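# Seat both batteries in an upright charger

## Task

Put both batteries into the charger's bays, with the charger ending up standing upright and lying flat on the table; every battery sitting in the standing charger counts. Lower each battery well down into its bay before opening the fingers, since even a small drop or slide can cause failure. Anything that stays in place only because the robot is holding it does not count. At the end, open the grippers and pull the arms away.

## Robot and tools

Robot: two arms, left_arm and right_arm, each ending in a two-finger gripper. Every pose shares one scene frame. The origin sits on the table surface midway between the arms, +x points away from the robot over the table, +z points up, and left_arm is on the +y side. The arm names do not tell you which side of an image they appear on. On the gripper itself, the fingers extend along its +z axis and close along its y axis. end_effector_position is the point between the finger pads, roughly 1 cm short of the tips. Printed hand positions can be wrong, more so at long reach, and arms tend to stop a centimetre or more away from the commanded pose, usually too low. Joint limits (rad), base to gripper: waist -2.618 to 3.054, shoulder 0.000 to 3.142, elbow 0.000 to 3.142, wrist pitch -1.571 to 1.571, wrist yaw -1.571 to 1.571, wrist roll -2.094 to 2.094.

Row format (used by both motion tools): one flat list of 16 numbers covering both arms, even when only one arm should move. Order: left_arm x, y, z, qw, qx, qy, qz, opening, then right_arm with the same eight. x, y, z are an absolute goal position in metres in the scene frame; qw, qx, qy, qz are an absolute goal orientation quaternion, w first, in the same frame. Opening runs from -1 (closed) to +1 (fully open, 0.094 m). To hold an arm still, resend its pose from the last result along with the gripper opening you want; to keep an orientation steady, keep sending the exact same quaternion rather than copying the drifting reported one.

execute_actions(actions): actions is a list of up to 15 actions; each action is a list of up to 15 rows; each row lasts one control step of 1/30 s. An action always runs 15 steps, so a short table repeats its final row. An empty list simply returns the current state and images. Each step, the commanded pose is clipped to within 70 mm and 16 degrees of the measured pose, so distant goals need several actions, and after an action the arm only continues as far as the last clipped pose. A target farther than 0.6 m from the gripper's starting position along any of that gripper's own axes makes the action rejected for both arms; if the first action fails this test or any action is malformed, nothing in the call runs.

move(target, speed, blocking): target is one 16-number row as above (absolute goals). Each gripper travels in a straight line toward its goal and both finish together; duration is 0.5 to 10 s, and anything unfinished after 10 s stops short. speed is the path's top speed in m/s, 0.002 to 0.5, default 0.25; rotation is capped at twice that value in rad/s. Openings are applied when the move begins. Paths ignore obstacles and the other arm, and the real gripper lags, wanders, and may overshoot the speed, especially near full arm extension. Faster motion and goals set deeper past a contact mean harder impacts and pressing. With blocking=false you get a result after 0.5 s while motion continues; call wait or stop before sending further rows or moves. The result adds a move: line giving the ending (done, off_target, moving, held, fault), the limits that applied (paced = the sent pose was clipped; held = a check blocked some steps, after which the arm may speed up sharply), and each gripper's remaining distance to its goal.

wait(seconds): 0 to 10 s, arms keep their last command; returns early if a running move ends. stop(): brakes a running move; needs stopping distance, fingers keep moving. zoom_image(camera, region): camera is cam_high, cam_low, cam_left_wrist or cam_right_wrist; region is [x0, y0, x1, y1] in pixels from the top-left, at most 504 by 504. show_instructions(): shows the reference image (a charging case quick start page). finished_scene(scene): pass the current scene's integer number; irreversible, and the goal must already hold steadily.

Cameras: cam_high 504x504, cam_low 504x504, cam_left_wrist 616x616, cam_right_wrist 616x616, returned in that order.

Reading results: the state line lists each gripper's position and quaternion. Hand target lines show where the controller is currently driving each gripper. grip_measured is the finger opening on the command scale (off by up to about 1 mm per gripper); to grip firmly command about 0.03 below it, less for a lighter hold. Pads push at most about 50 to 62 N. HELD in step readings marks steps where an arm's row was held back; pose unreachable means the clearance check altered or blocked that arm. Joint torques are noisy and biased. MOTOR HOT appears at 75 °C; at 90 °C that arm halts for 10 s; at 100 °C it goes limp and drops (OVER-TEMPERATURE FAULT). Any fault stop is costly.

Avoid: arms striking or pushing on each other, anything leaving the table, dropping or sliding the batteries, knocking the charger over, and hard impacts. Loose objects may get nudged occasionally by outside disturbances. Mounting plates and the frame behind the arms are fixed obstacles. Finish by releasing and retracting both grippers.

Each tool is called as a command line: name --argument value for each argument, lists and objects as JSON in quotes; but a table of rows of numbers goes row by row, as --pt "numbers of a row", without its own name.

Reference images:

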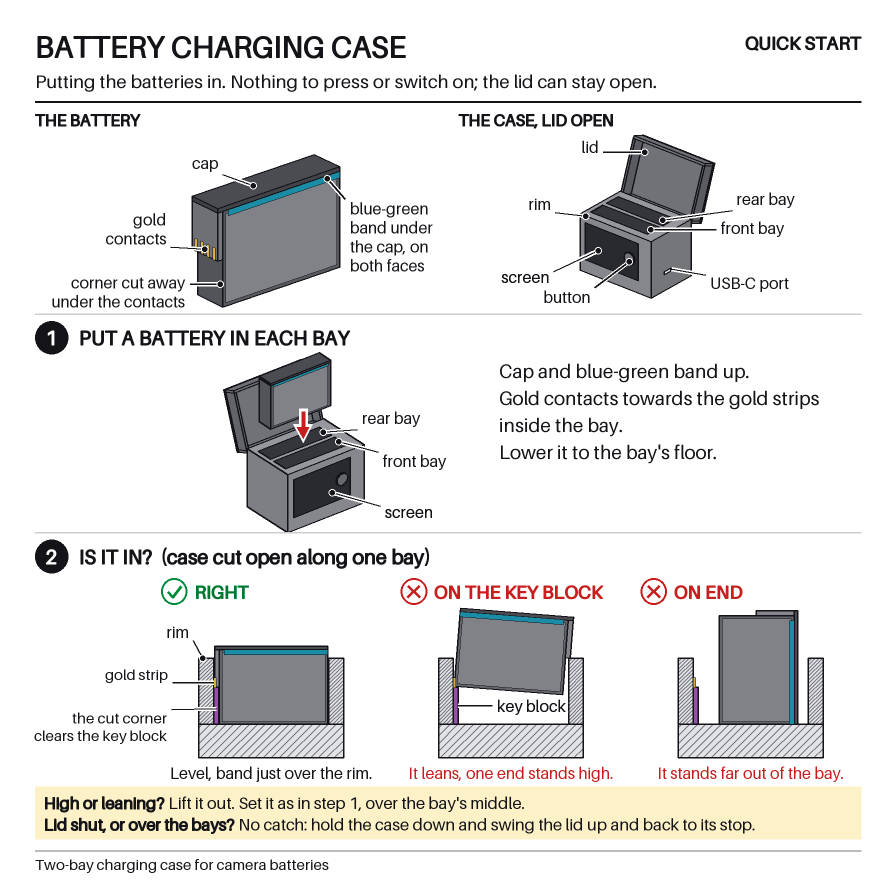

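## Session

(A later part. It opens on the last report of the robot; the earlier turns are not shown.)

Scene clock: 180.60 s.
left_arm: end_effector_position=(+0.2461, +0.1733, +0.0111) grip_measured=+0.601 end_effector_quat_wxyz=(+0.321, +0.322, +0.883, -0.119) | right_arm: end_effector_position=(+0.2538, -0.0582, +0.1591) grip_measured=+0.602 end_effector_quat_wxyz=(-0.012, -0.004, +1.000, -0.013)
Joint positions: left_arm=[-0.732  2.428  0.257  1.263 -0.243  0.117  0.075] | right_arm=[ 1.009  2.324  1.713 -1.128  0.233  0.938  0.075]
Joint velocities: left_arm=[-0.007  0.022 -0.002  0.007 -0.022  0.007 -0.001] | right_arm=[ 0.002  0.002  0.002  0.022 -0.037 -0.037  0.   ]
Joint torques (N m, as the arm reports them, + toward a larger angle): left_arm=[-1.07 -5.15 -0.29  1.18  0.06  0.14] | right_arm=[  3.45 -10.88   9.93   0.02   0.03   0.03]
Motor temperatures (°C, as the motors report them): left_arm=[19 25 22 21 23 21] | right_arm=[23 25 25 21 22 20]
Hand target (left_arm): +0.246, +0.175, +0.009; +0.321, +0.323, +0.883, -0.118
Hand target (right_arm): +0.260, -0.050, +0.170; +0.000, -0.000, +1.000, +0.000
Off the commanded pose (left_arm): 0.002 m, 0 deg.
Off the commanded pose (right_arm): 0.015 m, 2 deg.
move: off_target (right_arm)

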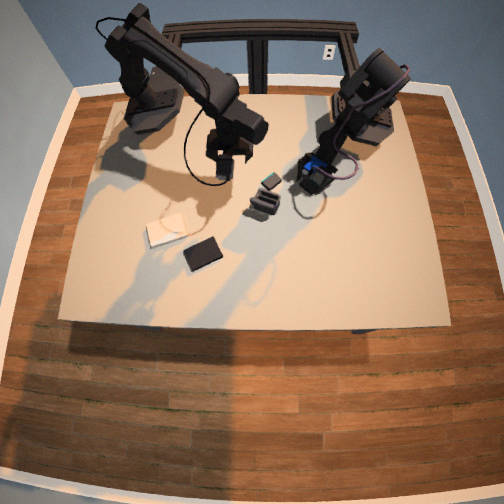

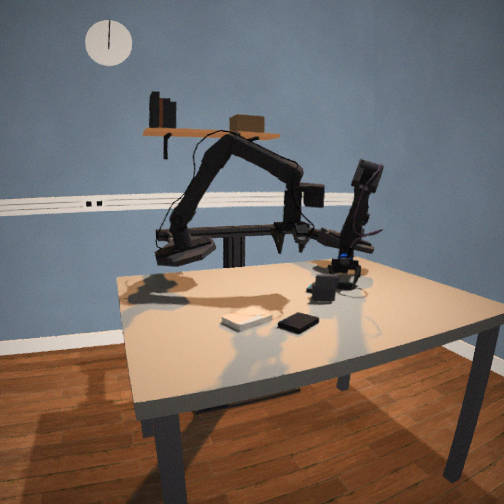

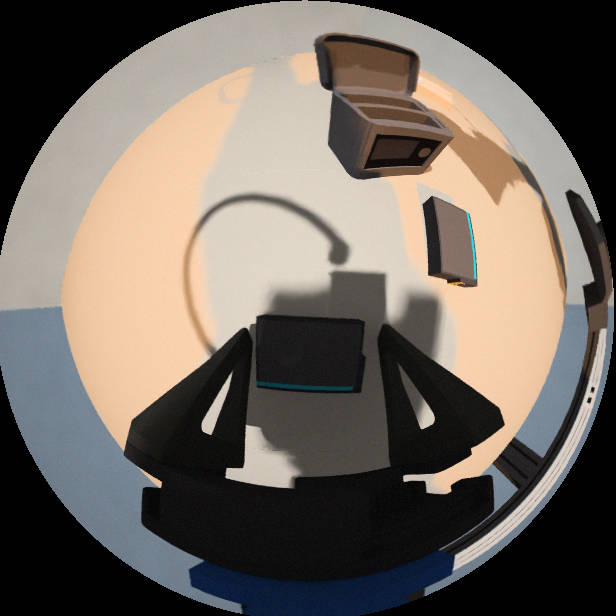

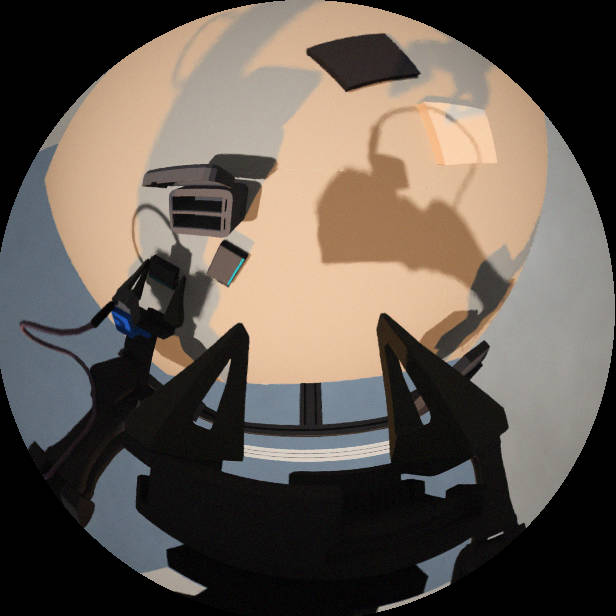

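move --target '[0.240,0.1805,0.008,0.321,0.323,0.883,-0.118,0.6, 0.26,-0.05,0.17,0,0,1,0,0.6]' --speed 0.03

move --target '[0.240,0.1805,0.008,0.321,0.323,0.883,-0.118,0.04, 0.26,-0.05,0.17,0,0,1,0,0.6]' --speed 0.03

Scene clock: 185.00 s.
left_arm: end_effector_position=(+0.2477, +0.1720, +0.0111) grip_measured=+0.601 end_effector_quat_wxyz=(+0.331, +0.318, +0.880, -0.121) | right_arm: end_effector_position=(+0.2538, -0.0581, +0.1591) grip_measured=+0.602 end_effector_quat_wxyz=(-0.012, -0.004, +1.000, -0.013)
Joint positions: left_arm=[-0.731  2.459  0.257  1.316 -0.243  0.119  0.075] | right_arm=[ 1.009  2.324  1.713 -1.128  0.232  0.938  0.075]
Joint velocities: left_arm=[ 0.002 -0.002  0.002  0.007 -0.051 -0.037  0.001] | right_arm=[ 0.007  0.012  0.012 -0.007 -0.066  0.037 -0.001]
Joint torques (N m, as the arm reports them, + toward a larger angle): left_arm=[-0.89 -5.11 -2.27  1.23  0.08  0.06] | right_arm=[  3.51 -10.85   9.83  -0.01   0.03   0.04]
Motor temperatures (°C, as the motors report them): left_arm=[19 25 22 21 23 21] | right_arm=[23 25 25 21 22 20]
Hand target (left_arm): +0.240, +0.181, +0.008; +0.320, +0.323, +0.883, -0.118
Hand target (right_arm): +0.260, -0.050, +0.170; +0.000, -0.000, +1.000, +0.000
Off the commanded pose (left_arm): 0.012 m, 1 deg.
Off the commanded pose (right_arm): 0.015 m, 2 deg.
move: off_target (left_arm, right_arm)

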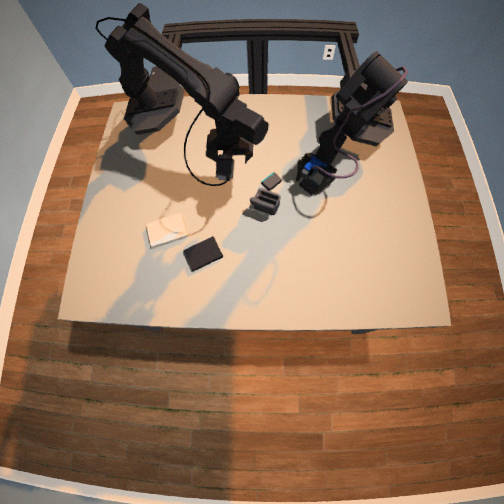

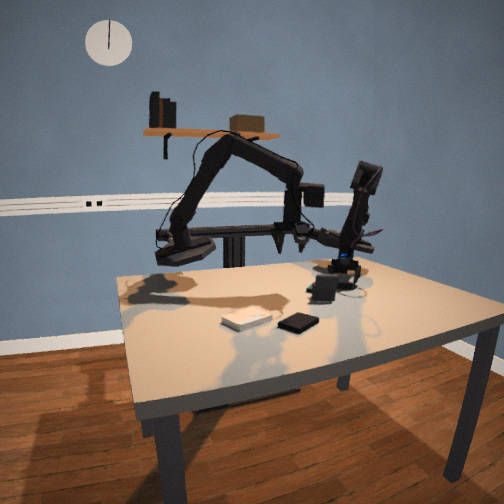

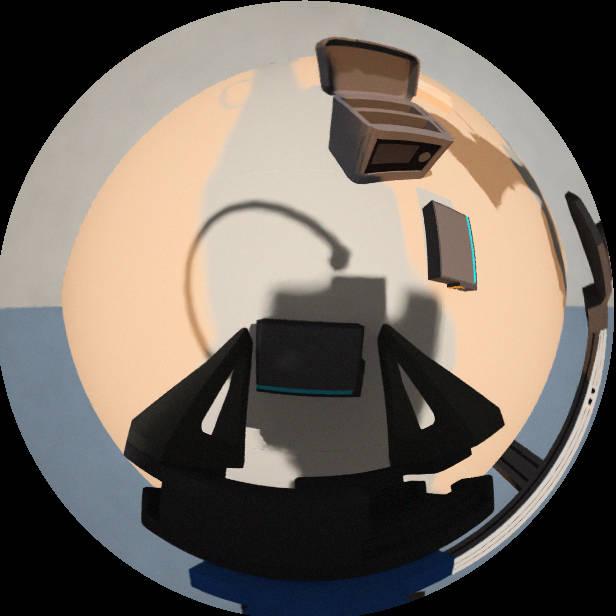

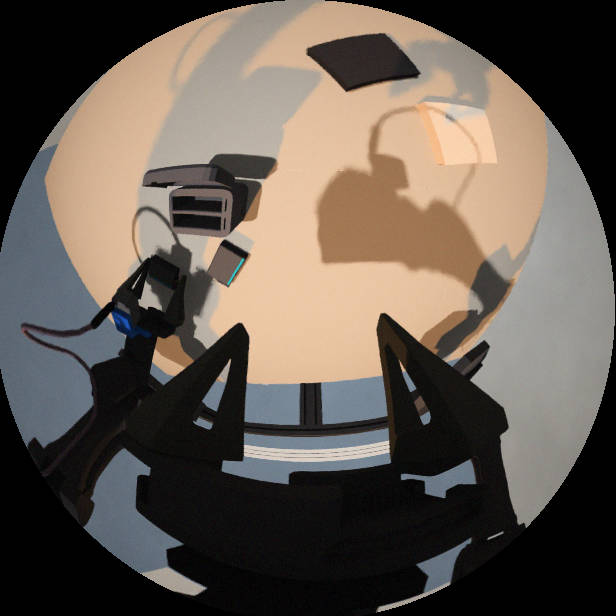

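Scene clock: 185.83 s.
left_arm: end_effector_position=(+0.2477, +0.1720, +0.0111) grip_measured=+0.202 end_effector_quat_wxyz=(+0.331, +0.319, +0.880, -0.121) | right_arm: end_effector_position=(+0.2538, -0.0581, +0.1591) grip_measured=+0.602 end_effector_quat_wxyz=(-0.012, -0.004, +1.000, -0.013)
Joint positions: left_arm=[-0.731  2.459  0.257  1.316 -0.243  0.119  0.056] | right_arm=[ 1.009  2.324  1.713 -1.128  0.232  0.938  0.075]
Joint velocities: left_arm=[-0.012  0.012 -0.007 -0.007  0.066  0.051 -0.   ] | right_arm=[-0.007 -0.002  0.012 -0.007 -0.051 -0.022 -0.002]
Joint torques (N m, as the arm reports them, + toward a larger angle): left_arm=[-1.15 -5.34 -2.11  1.25  0.06  0.09] | right_arm=[  3.61 -10.9    9.94   0.03   0.03   0.02]
Motor temperatures (°C, as the motors report them): left_arm=[19 25 22 21 23 21] | right_arm=[23 25 25 21 22 20]
Hand target (left_arm): +0.240, +0.180, +0.008; +0.321, +0.323, +0.883, -0.118
Hand target (right_arm): +0.260, -0.050, +0.170; +0.000, -0.000, +1.000, +0.000
Off the commanded pose (left_arm): 0.012 m, 1 deg.
Off the commanded pose (right_arm): 0.015 m, 2 deg.
move: off_target (left_arm, right_arm)

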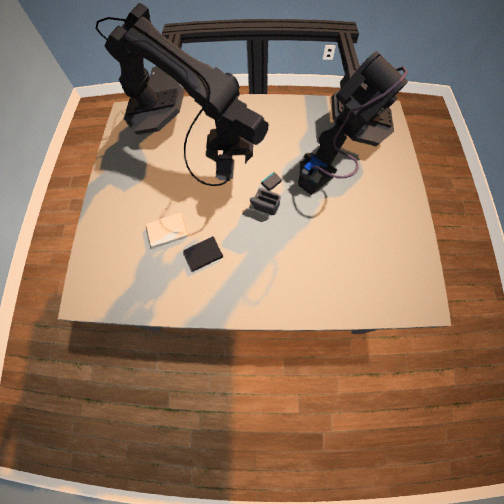

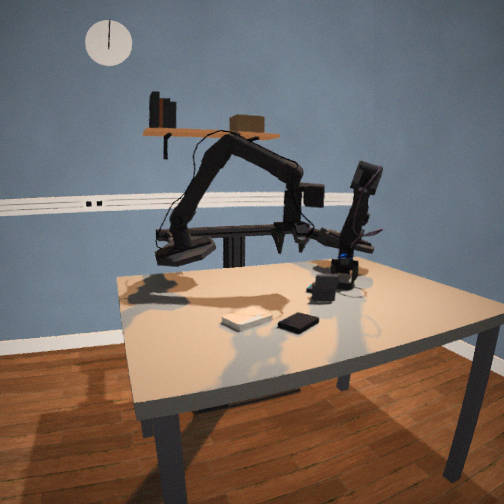

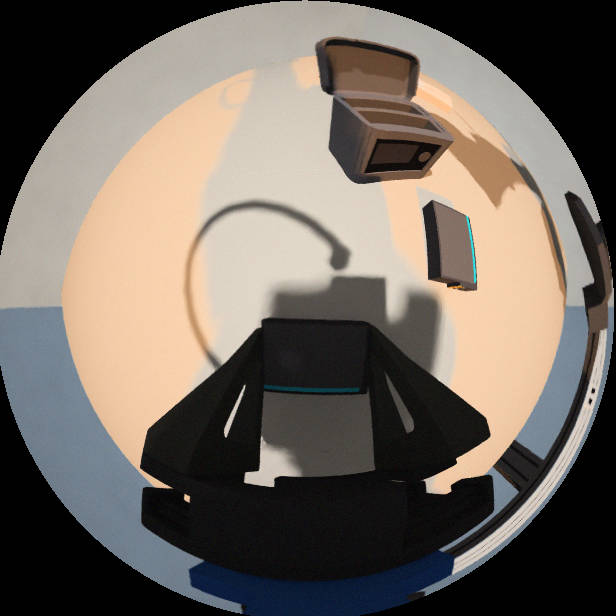

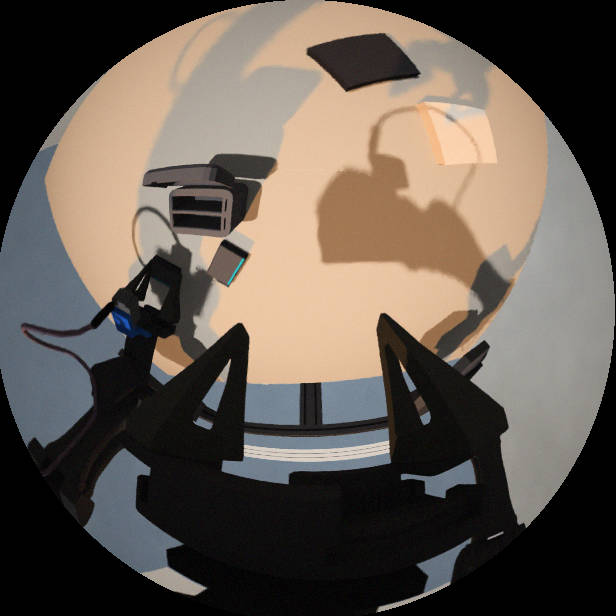

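move --target '[0.2477,0.172,0.07,0.331,0.319,0.880,-0.121,0.16, 0.22,-0.28,0.18,0,0,1,0,0.6]' --speed 0.2

move --target '[0.18,-0.08,0.07,0.331,0.319,0.880,-0.121,0.16, 0.22,-0.30,0.18,0,0,1,0,0.6]' --speed 0.2

Scene clock: 234.70 s.
left_arm: end_effector_position=(+0.2511, +0.1721, +0.0663) grip_measured=+0.202 end_effector_quat_wxyz=(+0.326, +0.318, +0.883, -0.118) | right_arm: end_effector_position=(+0.2188, -0.2758, +0.1785) grip_measured=+0.602 end_effector_quat_wxyz=(-0.012, +0.001, +1.000, +0.001)
Joint positions: left_arm=[-0.802  1.986  0.221  0.85  -0.292  0.056  0.056] | right_arm=[ 0.614  1.568  0.951 -1.004  0.254  0.538  0.075]
Joint velocities: left_arm=[-0.007  0.007  0.002 -0.051  0.066 -0.051 -0.   ] | right_arm=[ 0.002 -0.002 -0.002  0.022  0.037  0.007  0.001]
Joint torques (N m, as the arm reports them, + toward a larger angle): left_arm=[-2.7  -6.95  0.69  1.14 -0.01 -0.06] | right_arm=[ 1.62 -6.98  4.99  0.19  0.06 -0.09]
Motor temperatures (°C, as the motors report them): left_arm=[19 25 22 23 23 21] | right_arm=[23 26 26 21 22 20]
Hand target (left_arm): +0.248, +0.171, +0.071; +0.331, +0.319, +0.880, -0.121
Hand target (right_arm): +0.219, -0.278, +0.181; -0.003, -0.000, +1.000, +0.004
Off the commanded pose (left_arm): 0.005 m, 1 deg.
Off the commanded pose (right_arm): 0.005 m, 1 deg.
move: done

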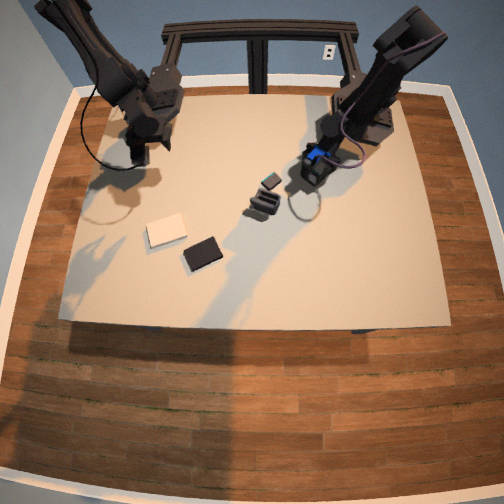

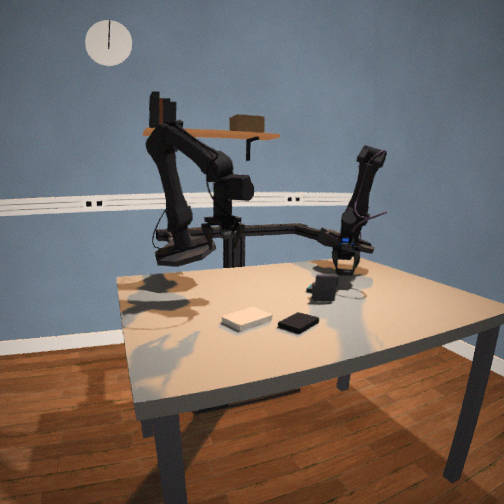

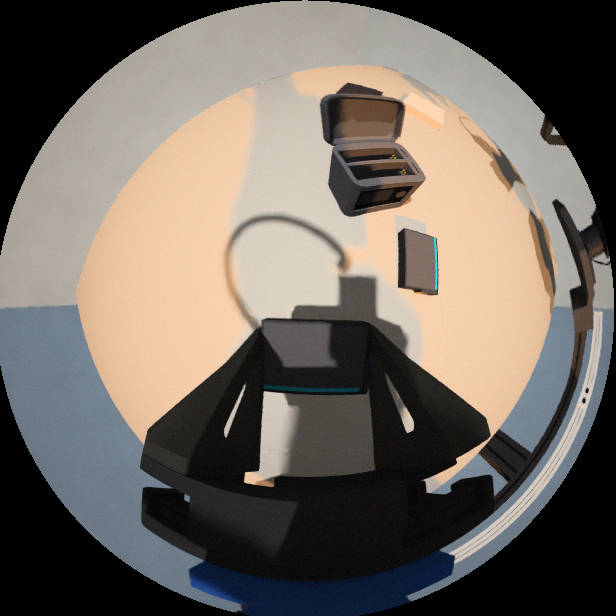

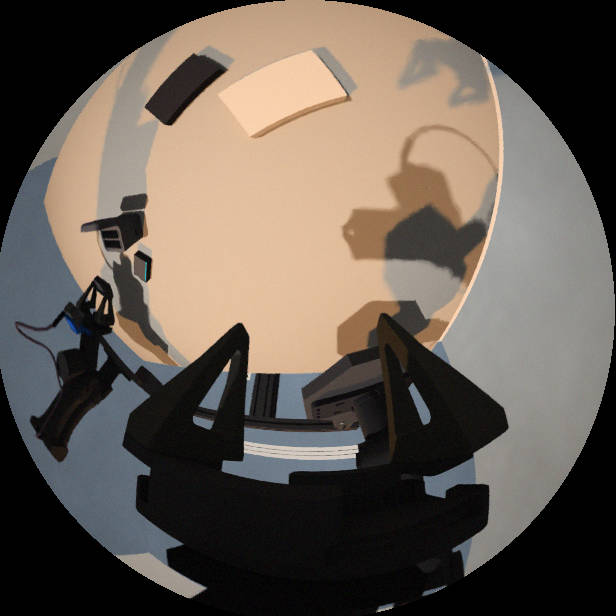

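Scene clock: 236.73 s.
left_arm: end_effector_position=(+0.1747, -0.0691, +0.0594) grip_measured=+0.202 end_effector_quat_wxyz=(+0.318, +0.326, +0.883, -0.116) | right_arm: end_effector_position=(+0.2178, -0.2958, +0.1765) grip_measured=+0.602 end_effector_quat_wxyz=(-0.014, -0.002, +1.000, -0.000)
Joint positions: left_arm=[-1.397  2.512  1.154  0.175 -0.588 -0.506  0.056] | right_arm=[ 0.544  1.523  0.92  -1.003  0.257  0.461  0.075]
Joint velocities: left_arm=[-0.012  0.002 -0.012 -0.095  0.007 -0.022 -0.001] | right_arm=[-0.012  0.002 -0.012 -0.022  0.037 -0.007 -0.   ]
Joint torques (N m, as the arm reports them, + toward a larger angle): left_arm=[ -2.67 -10.62   5.45   0.89  -0.34  -0.04] | right_arm=[ 1.03 -6.98  5.07  0.18  0.11 -0.07]
Motor temperatures (°C, as the motors report them): left_arm=[19 25 22 23 23 21] | right_arm=[23 26 26 21 22 20]
Hand target (left_arm): +0.176, -0.079, +0.068; +0.330, +0.319, +0.880, -0.122
Hand target (right_arm): +0.220, -0.300, +0.180; -0.001, -0.000, +1.000, +0.000
Off the commanded pose (left_arm): 0.016 m, 2 deg.
Off the commanded pose (right_arm): 0.006 m, 2 deg.
move: off_target (left_arm)

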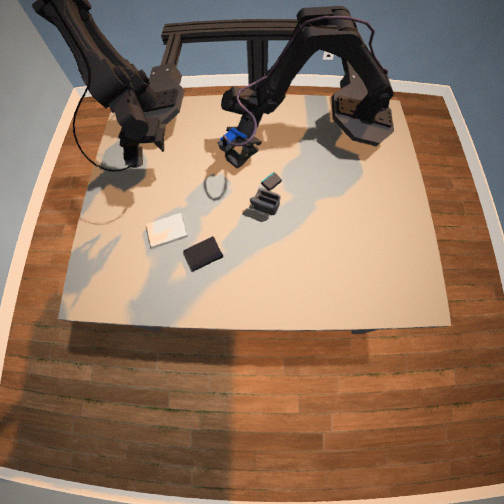

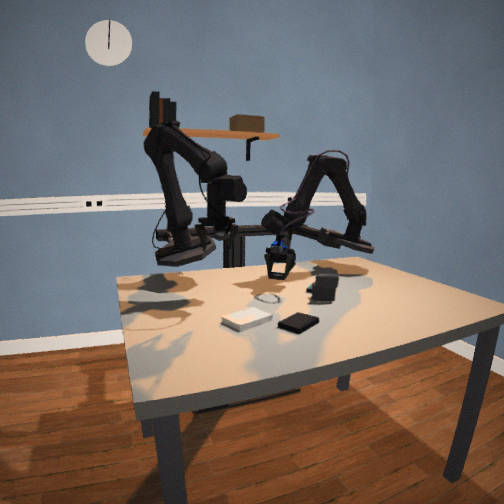

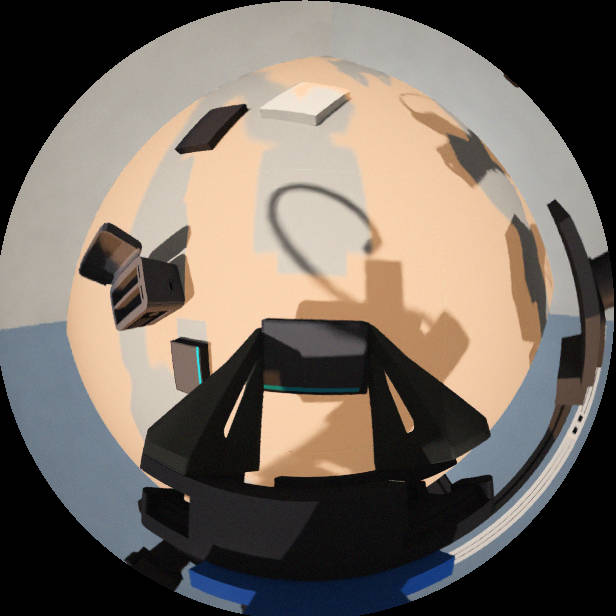

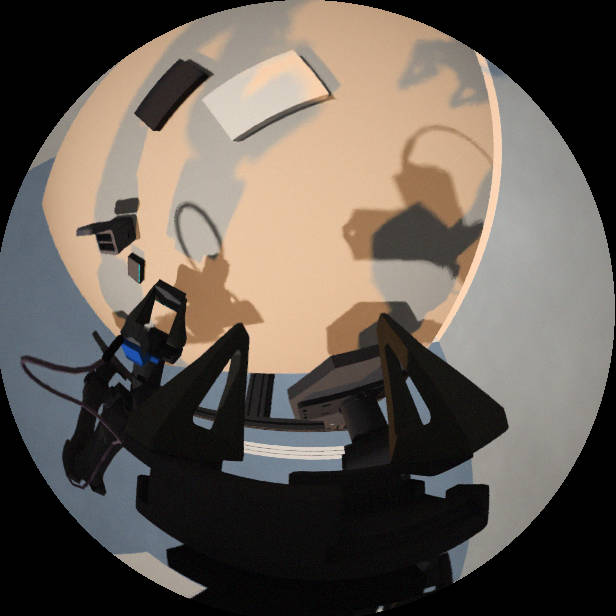

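move --target '[0.176,-0.072,0.026,0.331,0.319,0.880,-0.121,0.16, 0.22,-0.30,0.18,0,0,1,0,0.6]' --speed 0.05

Scene clock: 240.20 s.
left_arm: end_effector_position=(+0.1706, -0.0681, +0.0209) grip_measured=+0.202 end_effector_quat_wxyz=(+0.320, +0.326, +0.882, -0.117) | right_arm: end_effector_position=(+0.2179, -0.2960, +0.1764) grip_measured=+0.602 end_effector_quat_wxyz=(-0.014, -0.002, +1.000, -0.001)
Joint positions: left_arm=[-1.391  2.631  1.154  0.303 -0.587 -0.496  0.056] | right_arm=[ 0.544  1.523  0.92  -1.003  0.258  0.461  0.075]
Joint velocities: left_arm=[-0.017 -0.017 -0.012 -0.037  0.022 -0.007 -0.   ] | right_arm=[-0.002  0.002 -0.002  0.037 -0.037 -0.037  0.   ]
Joint torques (N m, as the arm reports them, + toward a larger angle): left_arm=[ -1.53 -11.25   3.24   1.12  -0.26   0.1 ] | right_arm=[ 1.1  -7.13  4.95  0.18  0.13 -0.1 ]
Motor temperatures (°C, as the motors report them): left_arm=[19 26 22 23 23 21] | right_arm=[23 25 25 21 22 20]
Hand target (left_arm): +0.176, -0.071, +0.026; +0.331, +0.319, +0.880, -0.121
Hand target (right_arm): +0.220, -0.300, +0.180; -0.000, +0.000, +1.000, -0.000
Off the commanded pose (left_arm): 0.008 m, 2 deg.
Off the commanded pose (right_arm): 0.006 m, 2 deg.
move: done

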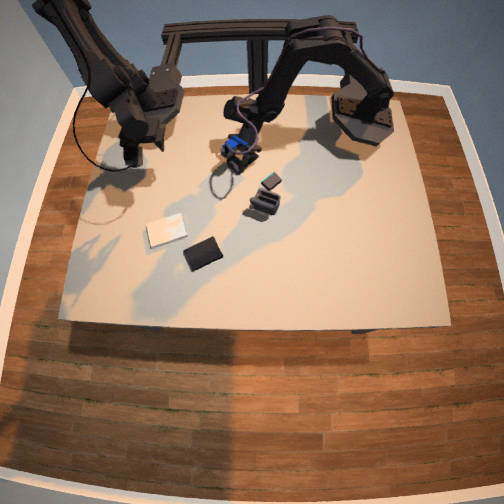

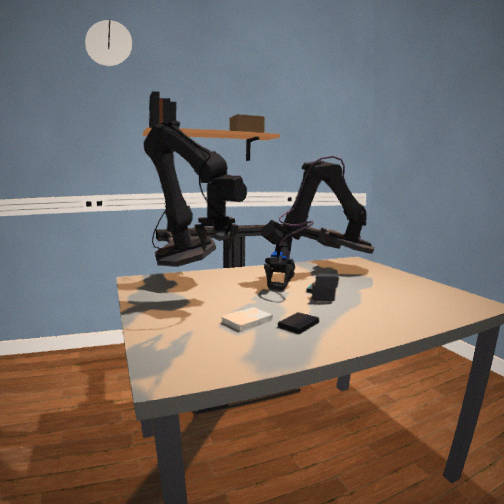

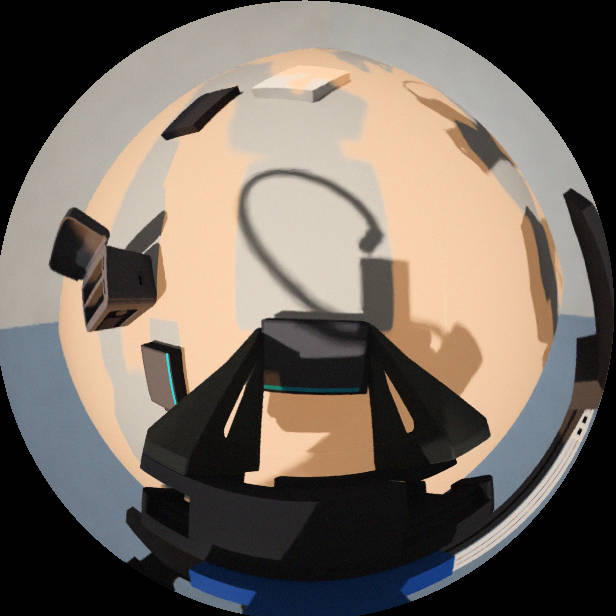

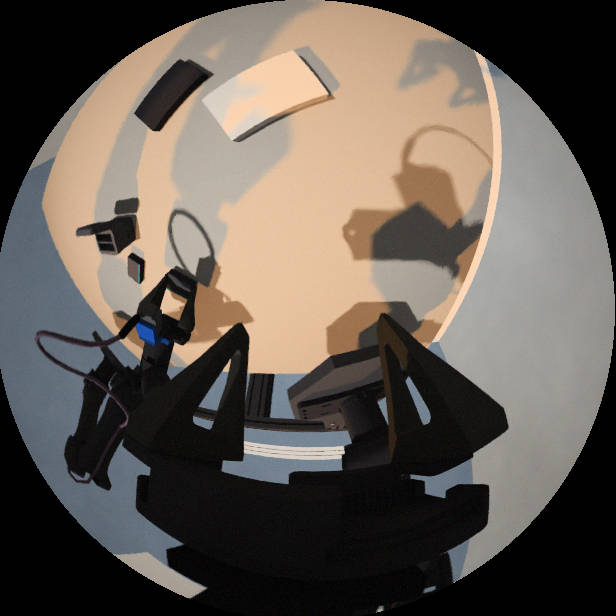

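move --target '[0.176,-0.072,0.016,0.331,0.319,0.880,-0.121,0.16, 0.22,-0.30,0.18,0,0,1,0,0.6]' --speed 0.02

Scene clock: 242.60 s.
left_arm: end_effector_position=(+0.1698, -0.0684, +0.0138) grip_measured=+0.202 end_effector_quat_wxyz=(+0.322, +0.326, +0.881, -0.119) | right_arm: end_effector_position=(+0.2179, -0.2960, +0.1764) grip_measured=+0.602 end_effector_quat_wxyz=(-0.014, -0.002, +1.000, -0.001)
Joint positions: left_arm=[-1.39   2.656  1.154  0.337 -0.586 -0.491  0.056] | right_arm=[ 0.544  1.523  0.92  -1.003  0.258  0.461  0.075]
Joint velocities: left_arm=[-0.002  0.002 -0.002  0.051 -0.095  0.037  0.   ] | right_arm=[-0.017 -0.002  0.007 -0.051 -0.007 -0.051  0.   ]
Joint torques (N m, as the arm reports them, + toward a larger angle): left_arm=[ -1.25 -10.79   3.56   1.08  -0.24   0.1 ] | right_arm=[ 1.12 -6.92  5.11  0.21  0.13 -0.06]
Motor temperatures (°C, as the motors report them): left_arm=[19 26 22 23 23 21] | right_arm=[23 25 25 21 22 20]
Hand target (left_arm): +0.176, -0.072, +0.016; +0.331, +0.319, +0.880, -0.121
Hand target (right_arm): +0.220, -0.300, +0.180; -0.000, -0.000, +1.000, -0.000
Off the commanded pose (left_arm): 0.007 m, 1 deg.
Off the commanded pose (right_arm): 0.006 m, 2 deg.
move: done

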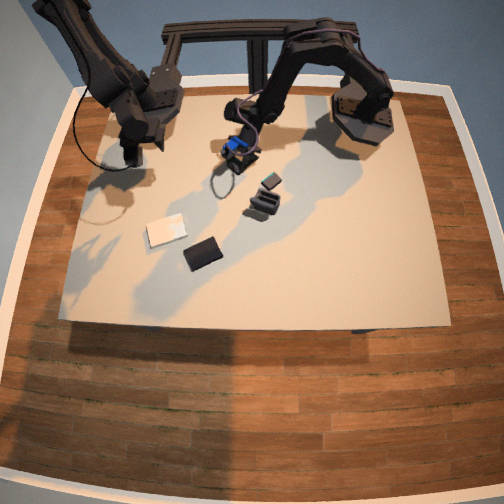

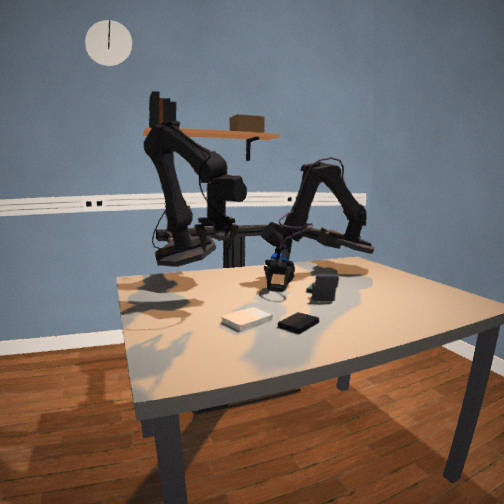

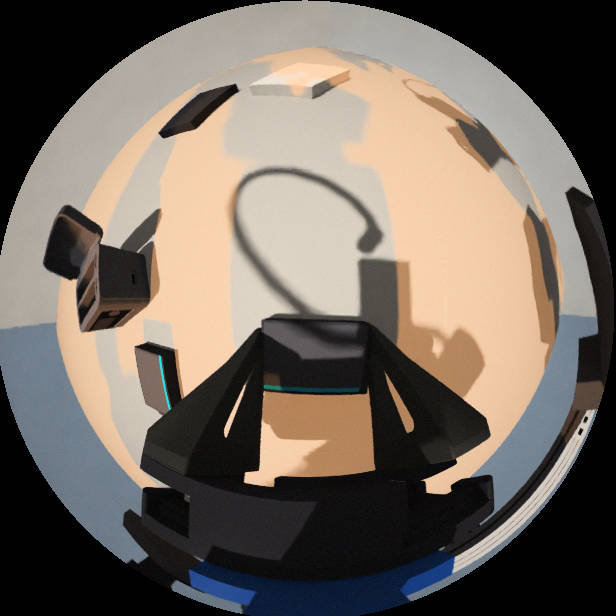

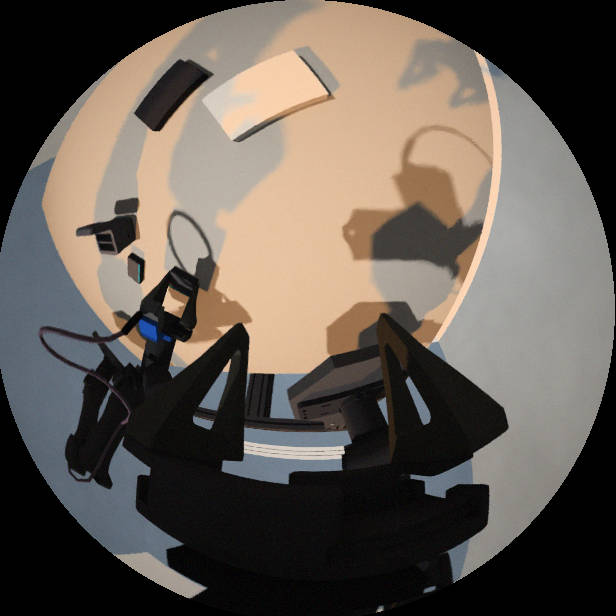

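move --target '[0.176,-0.072,0.011,0.331,0.319,0.880,-0.121,0.16, 0.22,-0.30,0.18,0,0,1,0,0.6]' --speed 0.01

Scene clock: 246.03 s.
left_arm: end_effector_position=(+0.1706, -0.0711, +0.0131) grip_measured=+0.202 end_effector_quat_wxyz=(+0.327, +0.321, +0.880, -0.125) | right_arm: end_effector_position=(+0.2179, -0.2960, +0.1764) grip_measured=+0.602 end_effector_quat_wxyz=(-0.014, -0.002, +1.000, -0.001)
Joint positions: left_arm=[-1.389  2.666  1.154  0.366 -0.589 -0.491  0.056] | right_arm=[ 0.544  1.523  0.92  -1.003  0.258  0.461  0.075]
Joint velocities: left_arm=[ 0.007 -0.002 -0.002 -0.037  0.007 -0.051 -0.001] | right_arm=[ 0.002  0.002 -0.012 -0.037 -0.007 -0.007 -0.   ]
Joint torques (N m, as the arm reports them, + toward a larger angle): left_arm=[ -1.11 -10.23   3.88   1.03  -0.21   0.09] | right_arm=[ 1.19 -7.13  5.15  0.2   0.11 -0.08]
Motor temperatures (°C, as the motors report them): left_arm=[19 26 22 23 23 21] | right_arm=[23 25 25 21 22 20]
Hand target (left_arm): +0.176, -0.072, +0.011; +0.331, +0.319, +0.880, -0.121
Hand target (right_arm): +0.220, -0.300, +0.180; -0.000, +0.000, +1.000, -0.000
Off the commanded pose (left_arm): 0.006 m, 1 deg.
Off the commanded pose (right_arm): 0.006 m, 2 deg.
move: done

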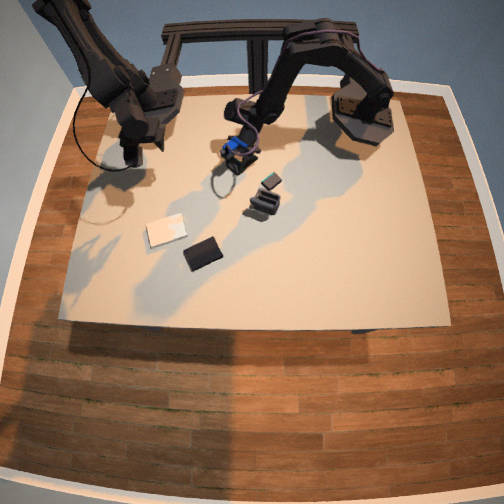

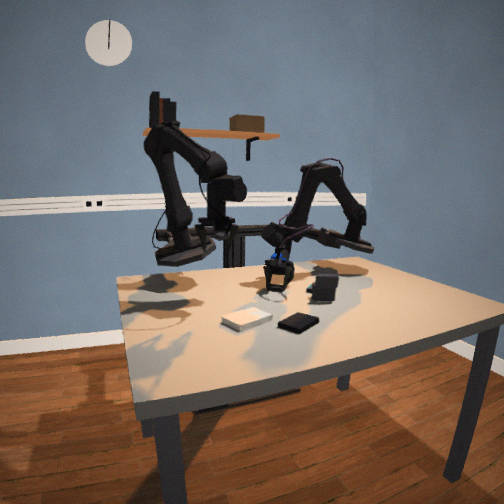

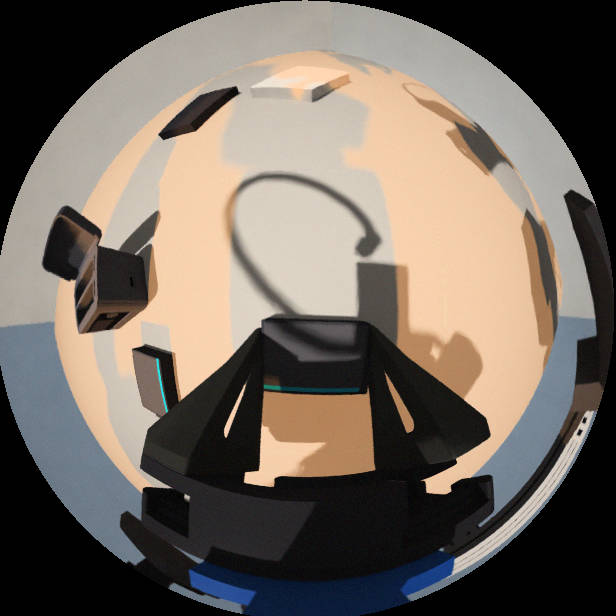

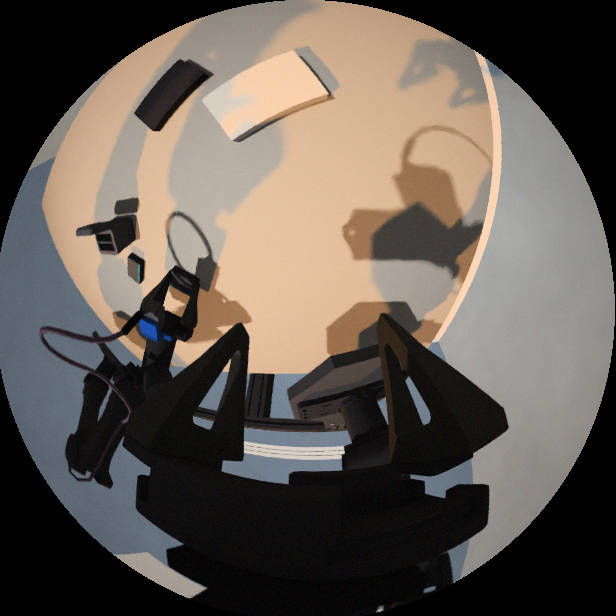

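execute_actions --actions '[[[0.1706,-0.0711,0.013,0.327,0.321,0.880,-0.125,0.5, 0.22,-0.30,0.18,0,0,1,0,0.6]],[[0.165,-0.066,0.03,0.327,0.321,0.880,-0.125,0.5, 0.22,-0.30,0.18,0,0,1,0,0.6]],[[0.165,-0.06,0.08,0.327,0.321,0.880,-0.125,0.5, 0.22,-0.30,0.18,0,0,1,0,0.6]]]'

move --target '[0.215,0.045,0.09,-0.058,0.929,0.329,0.164,0.4, 0.22,-0.30,0.18,0,0,1,0,0.6]' --speed 0.2

Scene clock: 258.37 s.
left_arm: end_effector_position=(+0.1686, -0.0628, +0.0788) grip_measured=+0.498 end_effector_quat_wxyz=(+0.325, +0.318, +0.881, -0.132) | right_arm: end_effector_position=(+0.2179, -0.2960, +0.1764) grip_measured=+0.602 end_effector_quat_wxyz=(-0.014, -0.002, +1.000, -0.001)
Joint positions: left_arm=[-1.419  2.437  1.089  0.189 -0.593 -0.531  0.07 ] | right_arm=[ 0.544  1.523  0.92  -1.003  0.258  0.461  0.075]
Joint velocities: left_arm=[ 0.002  0.002 -0.002 -0.081  0.081 -0.051 -0.002] | right_arm=[ 0.002 -0.012  0.012  0.051  0.007 -0.022 -0.001]
Joint torques (N m, as the arm reports them, + toward a larger angle): left_arm=[ -2.84 -10.99   3.69   0.94  -0.25  -0.05] | right_arm=[ 1.05 -7.1   5.11  0.21  0.13 -0.07]
Motor temperatures (°C, as the motors report them): left_arm=[19 27 22 23 23 21] | right_arm=[23 24 25 21 22 20]
Hand target (left_arm): +0.165, -0.061, +0.081; +0.327, +0.321, +0.880, -0.125
Hand target (right_arm): +0.220, -0.300, +0.180; -0.000, +0.000, +1.000, -0.000
Off the commanded pose (left_arm): 0.005 m, 1 deg.
Off the commanded pose (right_arm): 0.006 m, 2 deg.
Step readings (end_effector_position; steps 1 to 15: 1st action; 16 to 30: 2nd action; 31 to 45: 3rd action):
0: left_arm (+0.1707, -0.0711, +0.0131) | right_arm (+0.2179, -0.2960, +0.1764)
1: left_arm (+0.1707, -0.0712, +0.0132) | right_arm (+0.2179, -0.2960, +0.1764)
2: left_arm (+0.1707, -0.0712, +0.0132) | right_arm (+0.2179, -0.2960, +0.1764)
4: left_arm (+0.1707, -0.0713, +0.0132) | right_arm (+0.2179, -0.2960, +0.1764)
8: left_arm (+0.1707, -0.0713, +0.0132) | right_arm (+0.2179, -0.2960, +0.1764)
15: left_arm (+0.1707, -0.0713, +0.0132) | right_arm (+0.2179, -0.2960, +0.1764)
16: left_arm (+0.1706, -0.0710, +0.0141) | right_arm (+0.2179, -0.2960, +0.1764)
17: left_arm (+0.1701, -0.0688, +0.0150) | right_arm (+0.2179, -0.2960, +0.1764)
19: left_arm (+0.1697, -0.0665, +0.0181) | right_arm (+0.2179, -0.2960, +0.1764)
23: left_arm (+0.1694, -0.0677, +0.0221) | right_arm (+0.2179, -0.2960, +0.1764)
30: left_arm (+0.1692, -0.0665, +0.0214) | right_arm (+0.2179, -0.2960, +0.1764)
31: left_arm (+0.1686, -0.0650, +0.0248) | right_arm (+0.2179, -0.2960, +0.1764)
32: left_arm (+0.1676, -0.0592, +0.0300) | right_arm (+0.2179, -0.2960, +0.1764)
34: left_arm (+0.1679, -0.0569, +0.0495) | right_arm (+0.2179, -0.2960, +0.1764)
38: left_arm (+0.1700, -0.0679, +0.0810) | right_arm (+0.2179, -0.2960, +0.1764)
45: end_effector_position above

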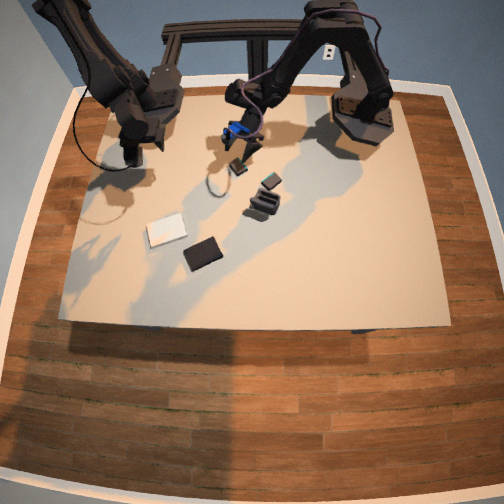

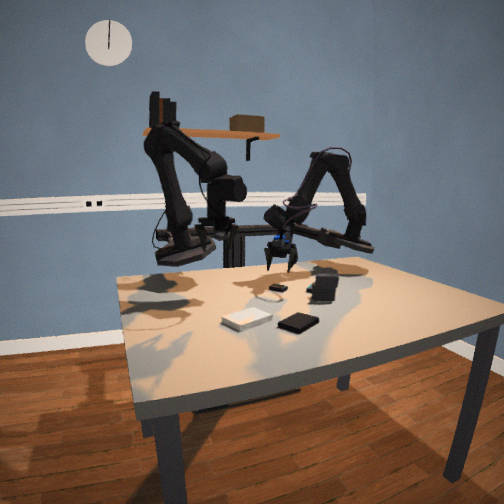

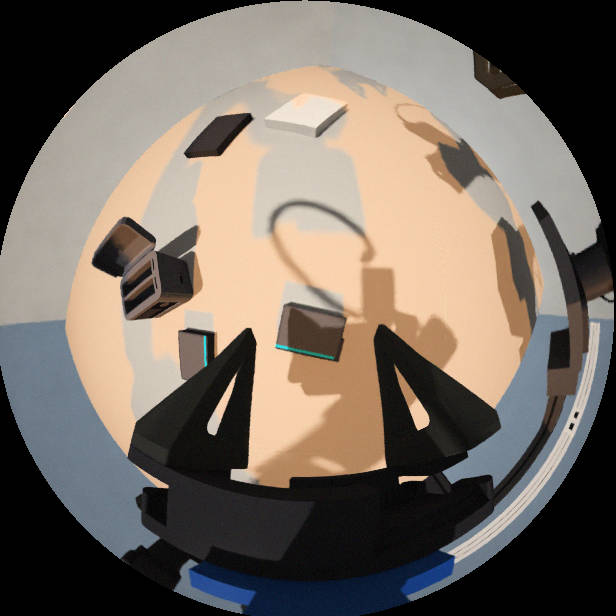

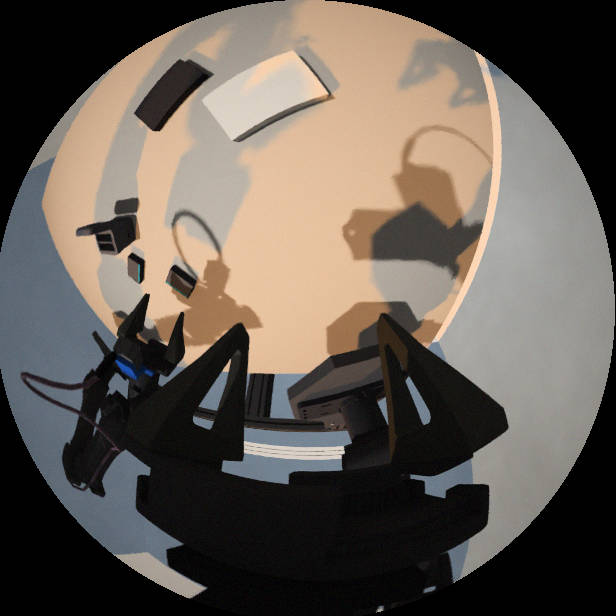

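Scene clock: 263.83 s.
left_arm: end_effector_position=(+0.2107, +0.0505, +0.0835) grip_measured=+0.402 end_effector_quat_wxyz=(-0.063, +0.927, +0.331, +0.166) | right_arm: end_effector_position=(+0.2179, -0.2960, +0.1764) grip_measured=+0.602 end_effector_quat_wxyz=(-0.014, -0.002, +1.000, -0.001)
Joint positions: left_arm=[-1.231  2.485  1.514 -0.945 -0.525  1.117  0.066] | right_arm=[ 0.544  1.523  0.92  -1.003  0.258  0.461  0.075]
Joint velocities: left_arm=[-0.002 -0.007  0.002 -0.095  0.007 -0.007  0.001] | right_arm=[-0.012 -0.017 -0.007  0.022  0.022 -0.022  0.   ]
Joint torques (N m, as the arm reports them, + toward a larger angle): left_arm=[ -2.1  -10.76   5.65  -0.21  -0.24   0.07] | right_arm=[ 1.17 -7.09  5.09  0.19  0.09 -0.11]
Motor temperatures (°C, as the motors report them): left_arm=[19 27 22 23 23 21] | right_arm=[23 24 25 21 22 20]
Hand target (left_arm): +0.216, +0.045, +0.089; -0.058, +0.927, +0.330, +0.170
Hand target (right_arm): +0.220, -0.300, +0.180; -0.000, +0.000, +1.000, -0.000
Off the commanded pose (left_arm): 0.009 m, 1 deg.
Off the commanded pose (right_arm): 0.006 m, 2 deg.
move: done

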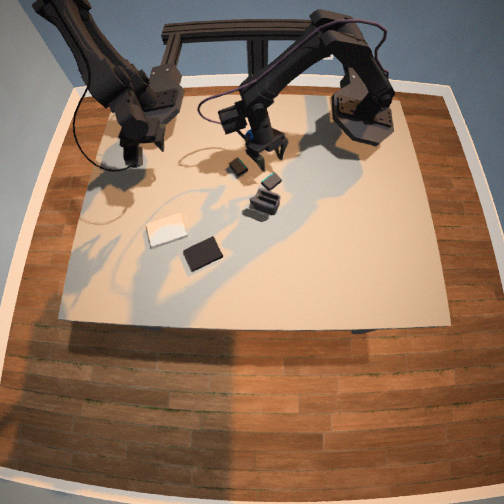

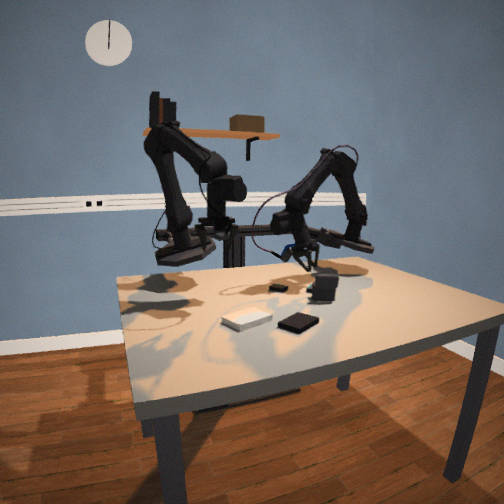

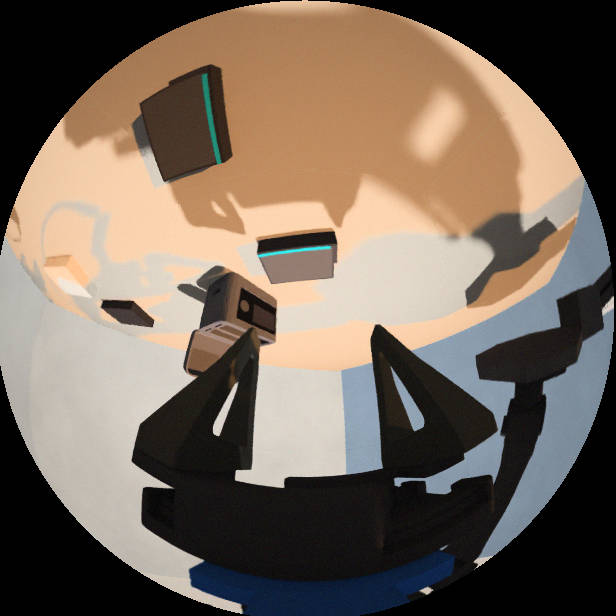

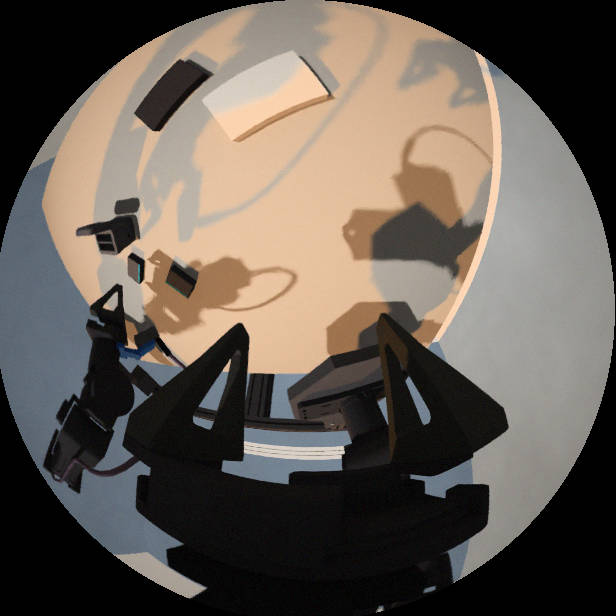

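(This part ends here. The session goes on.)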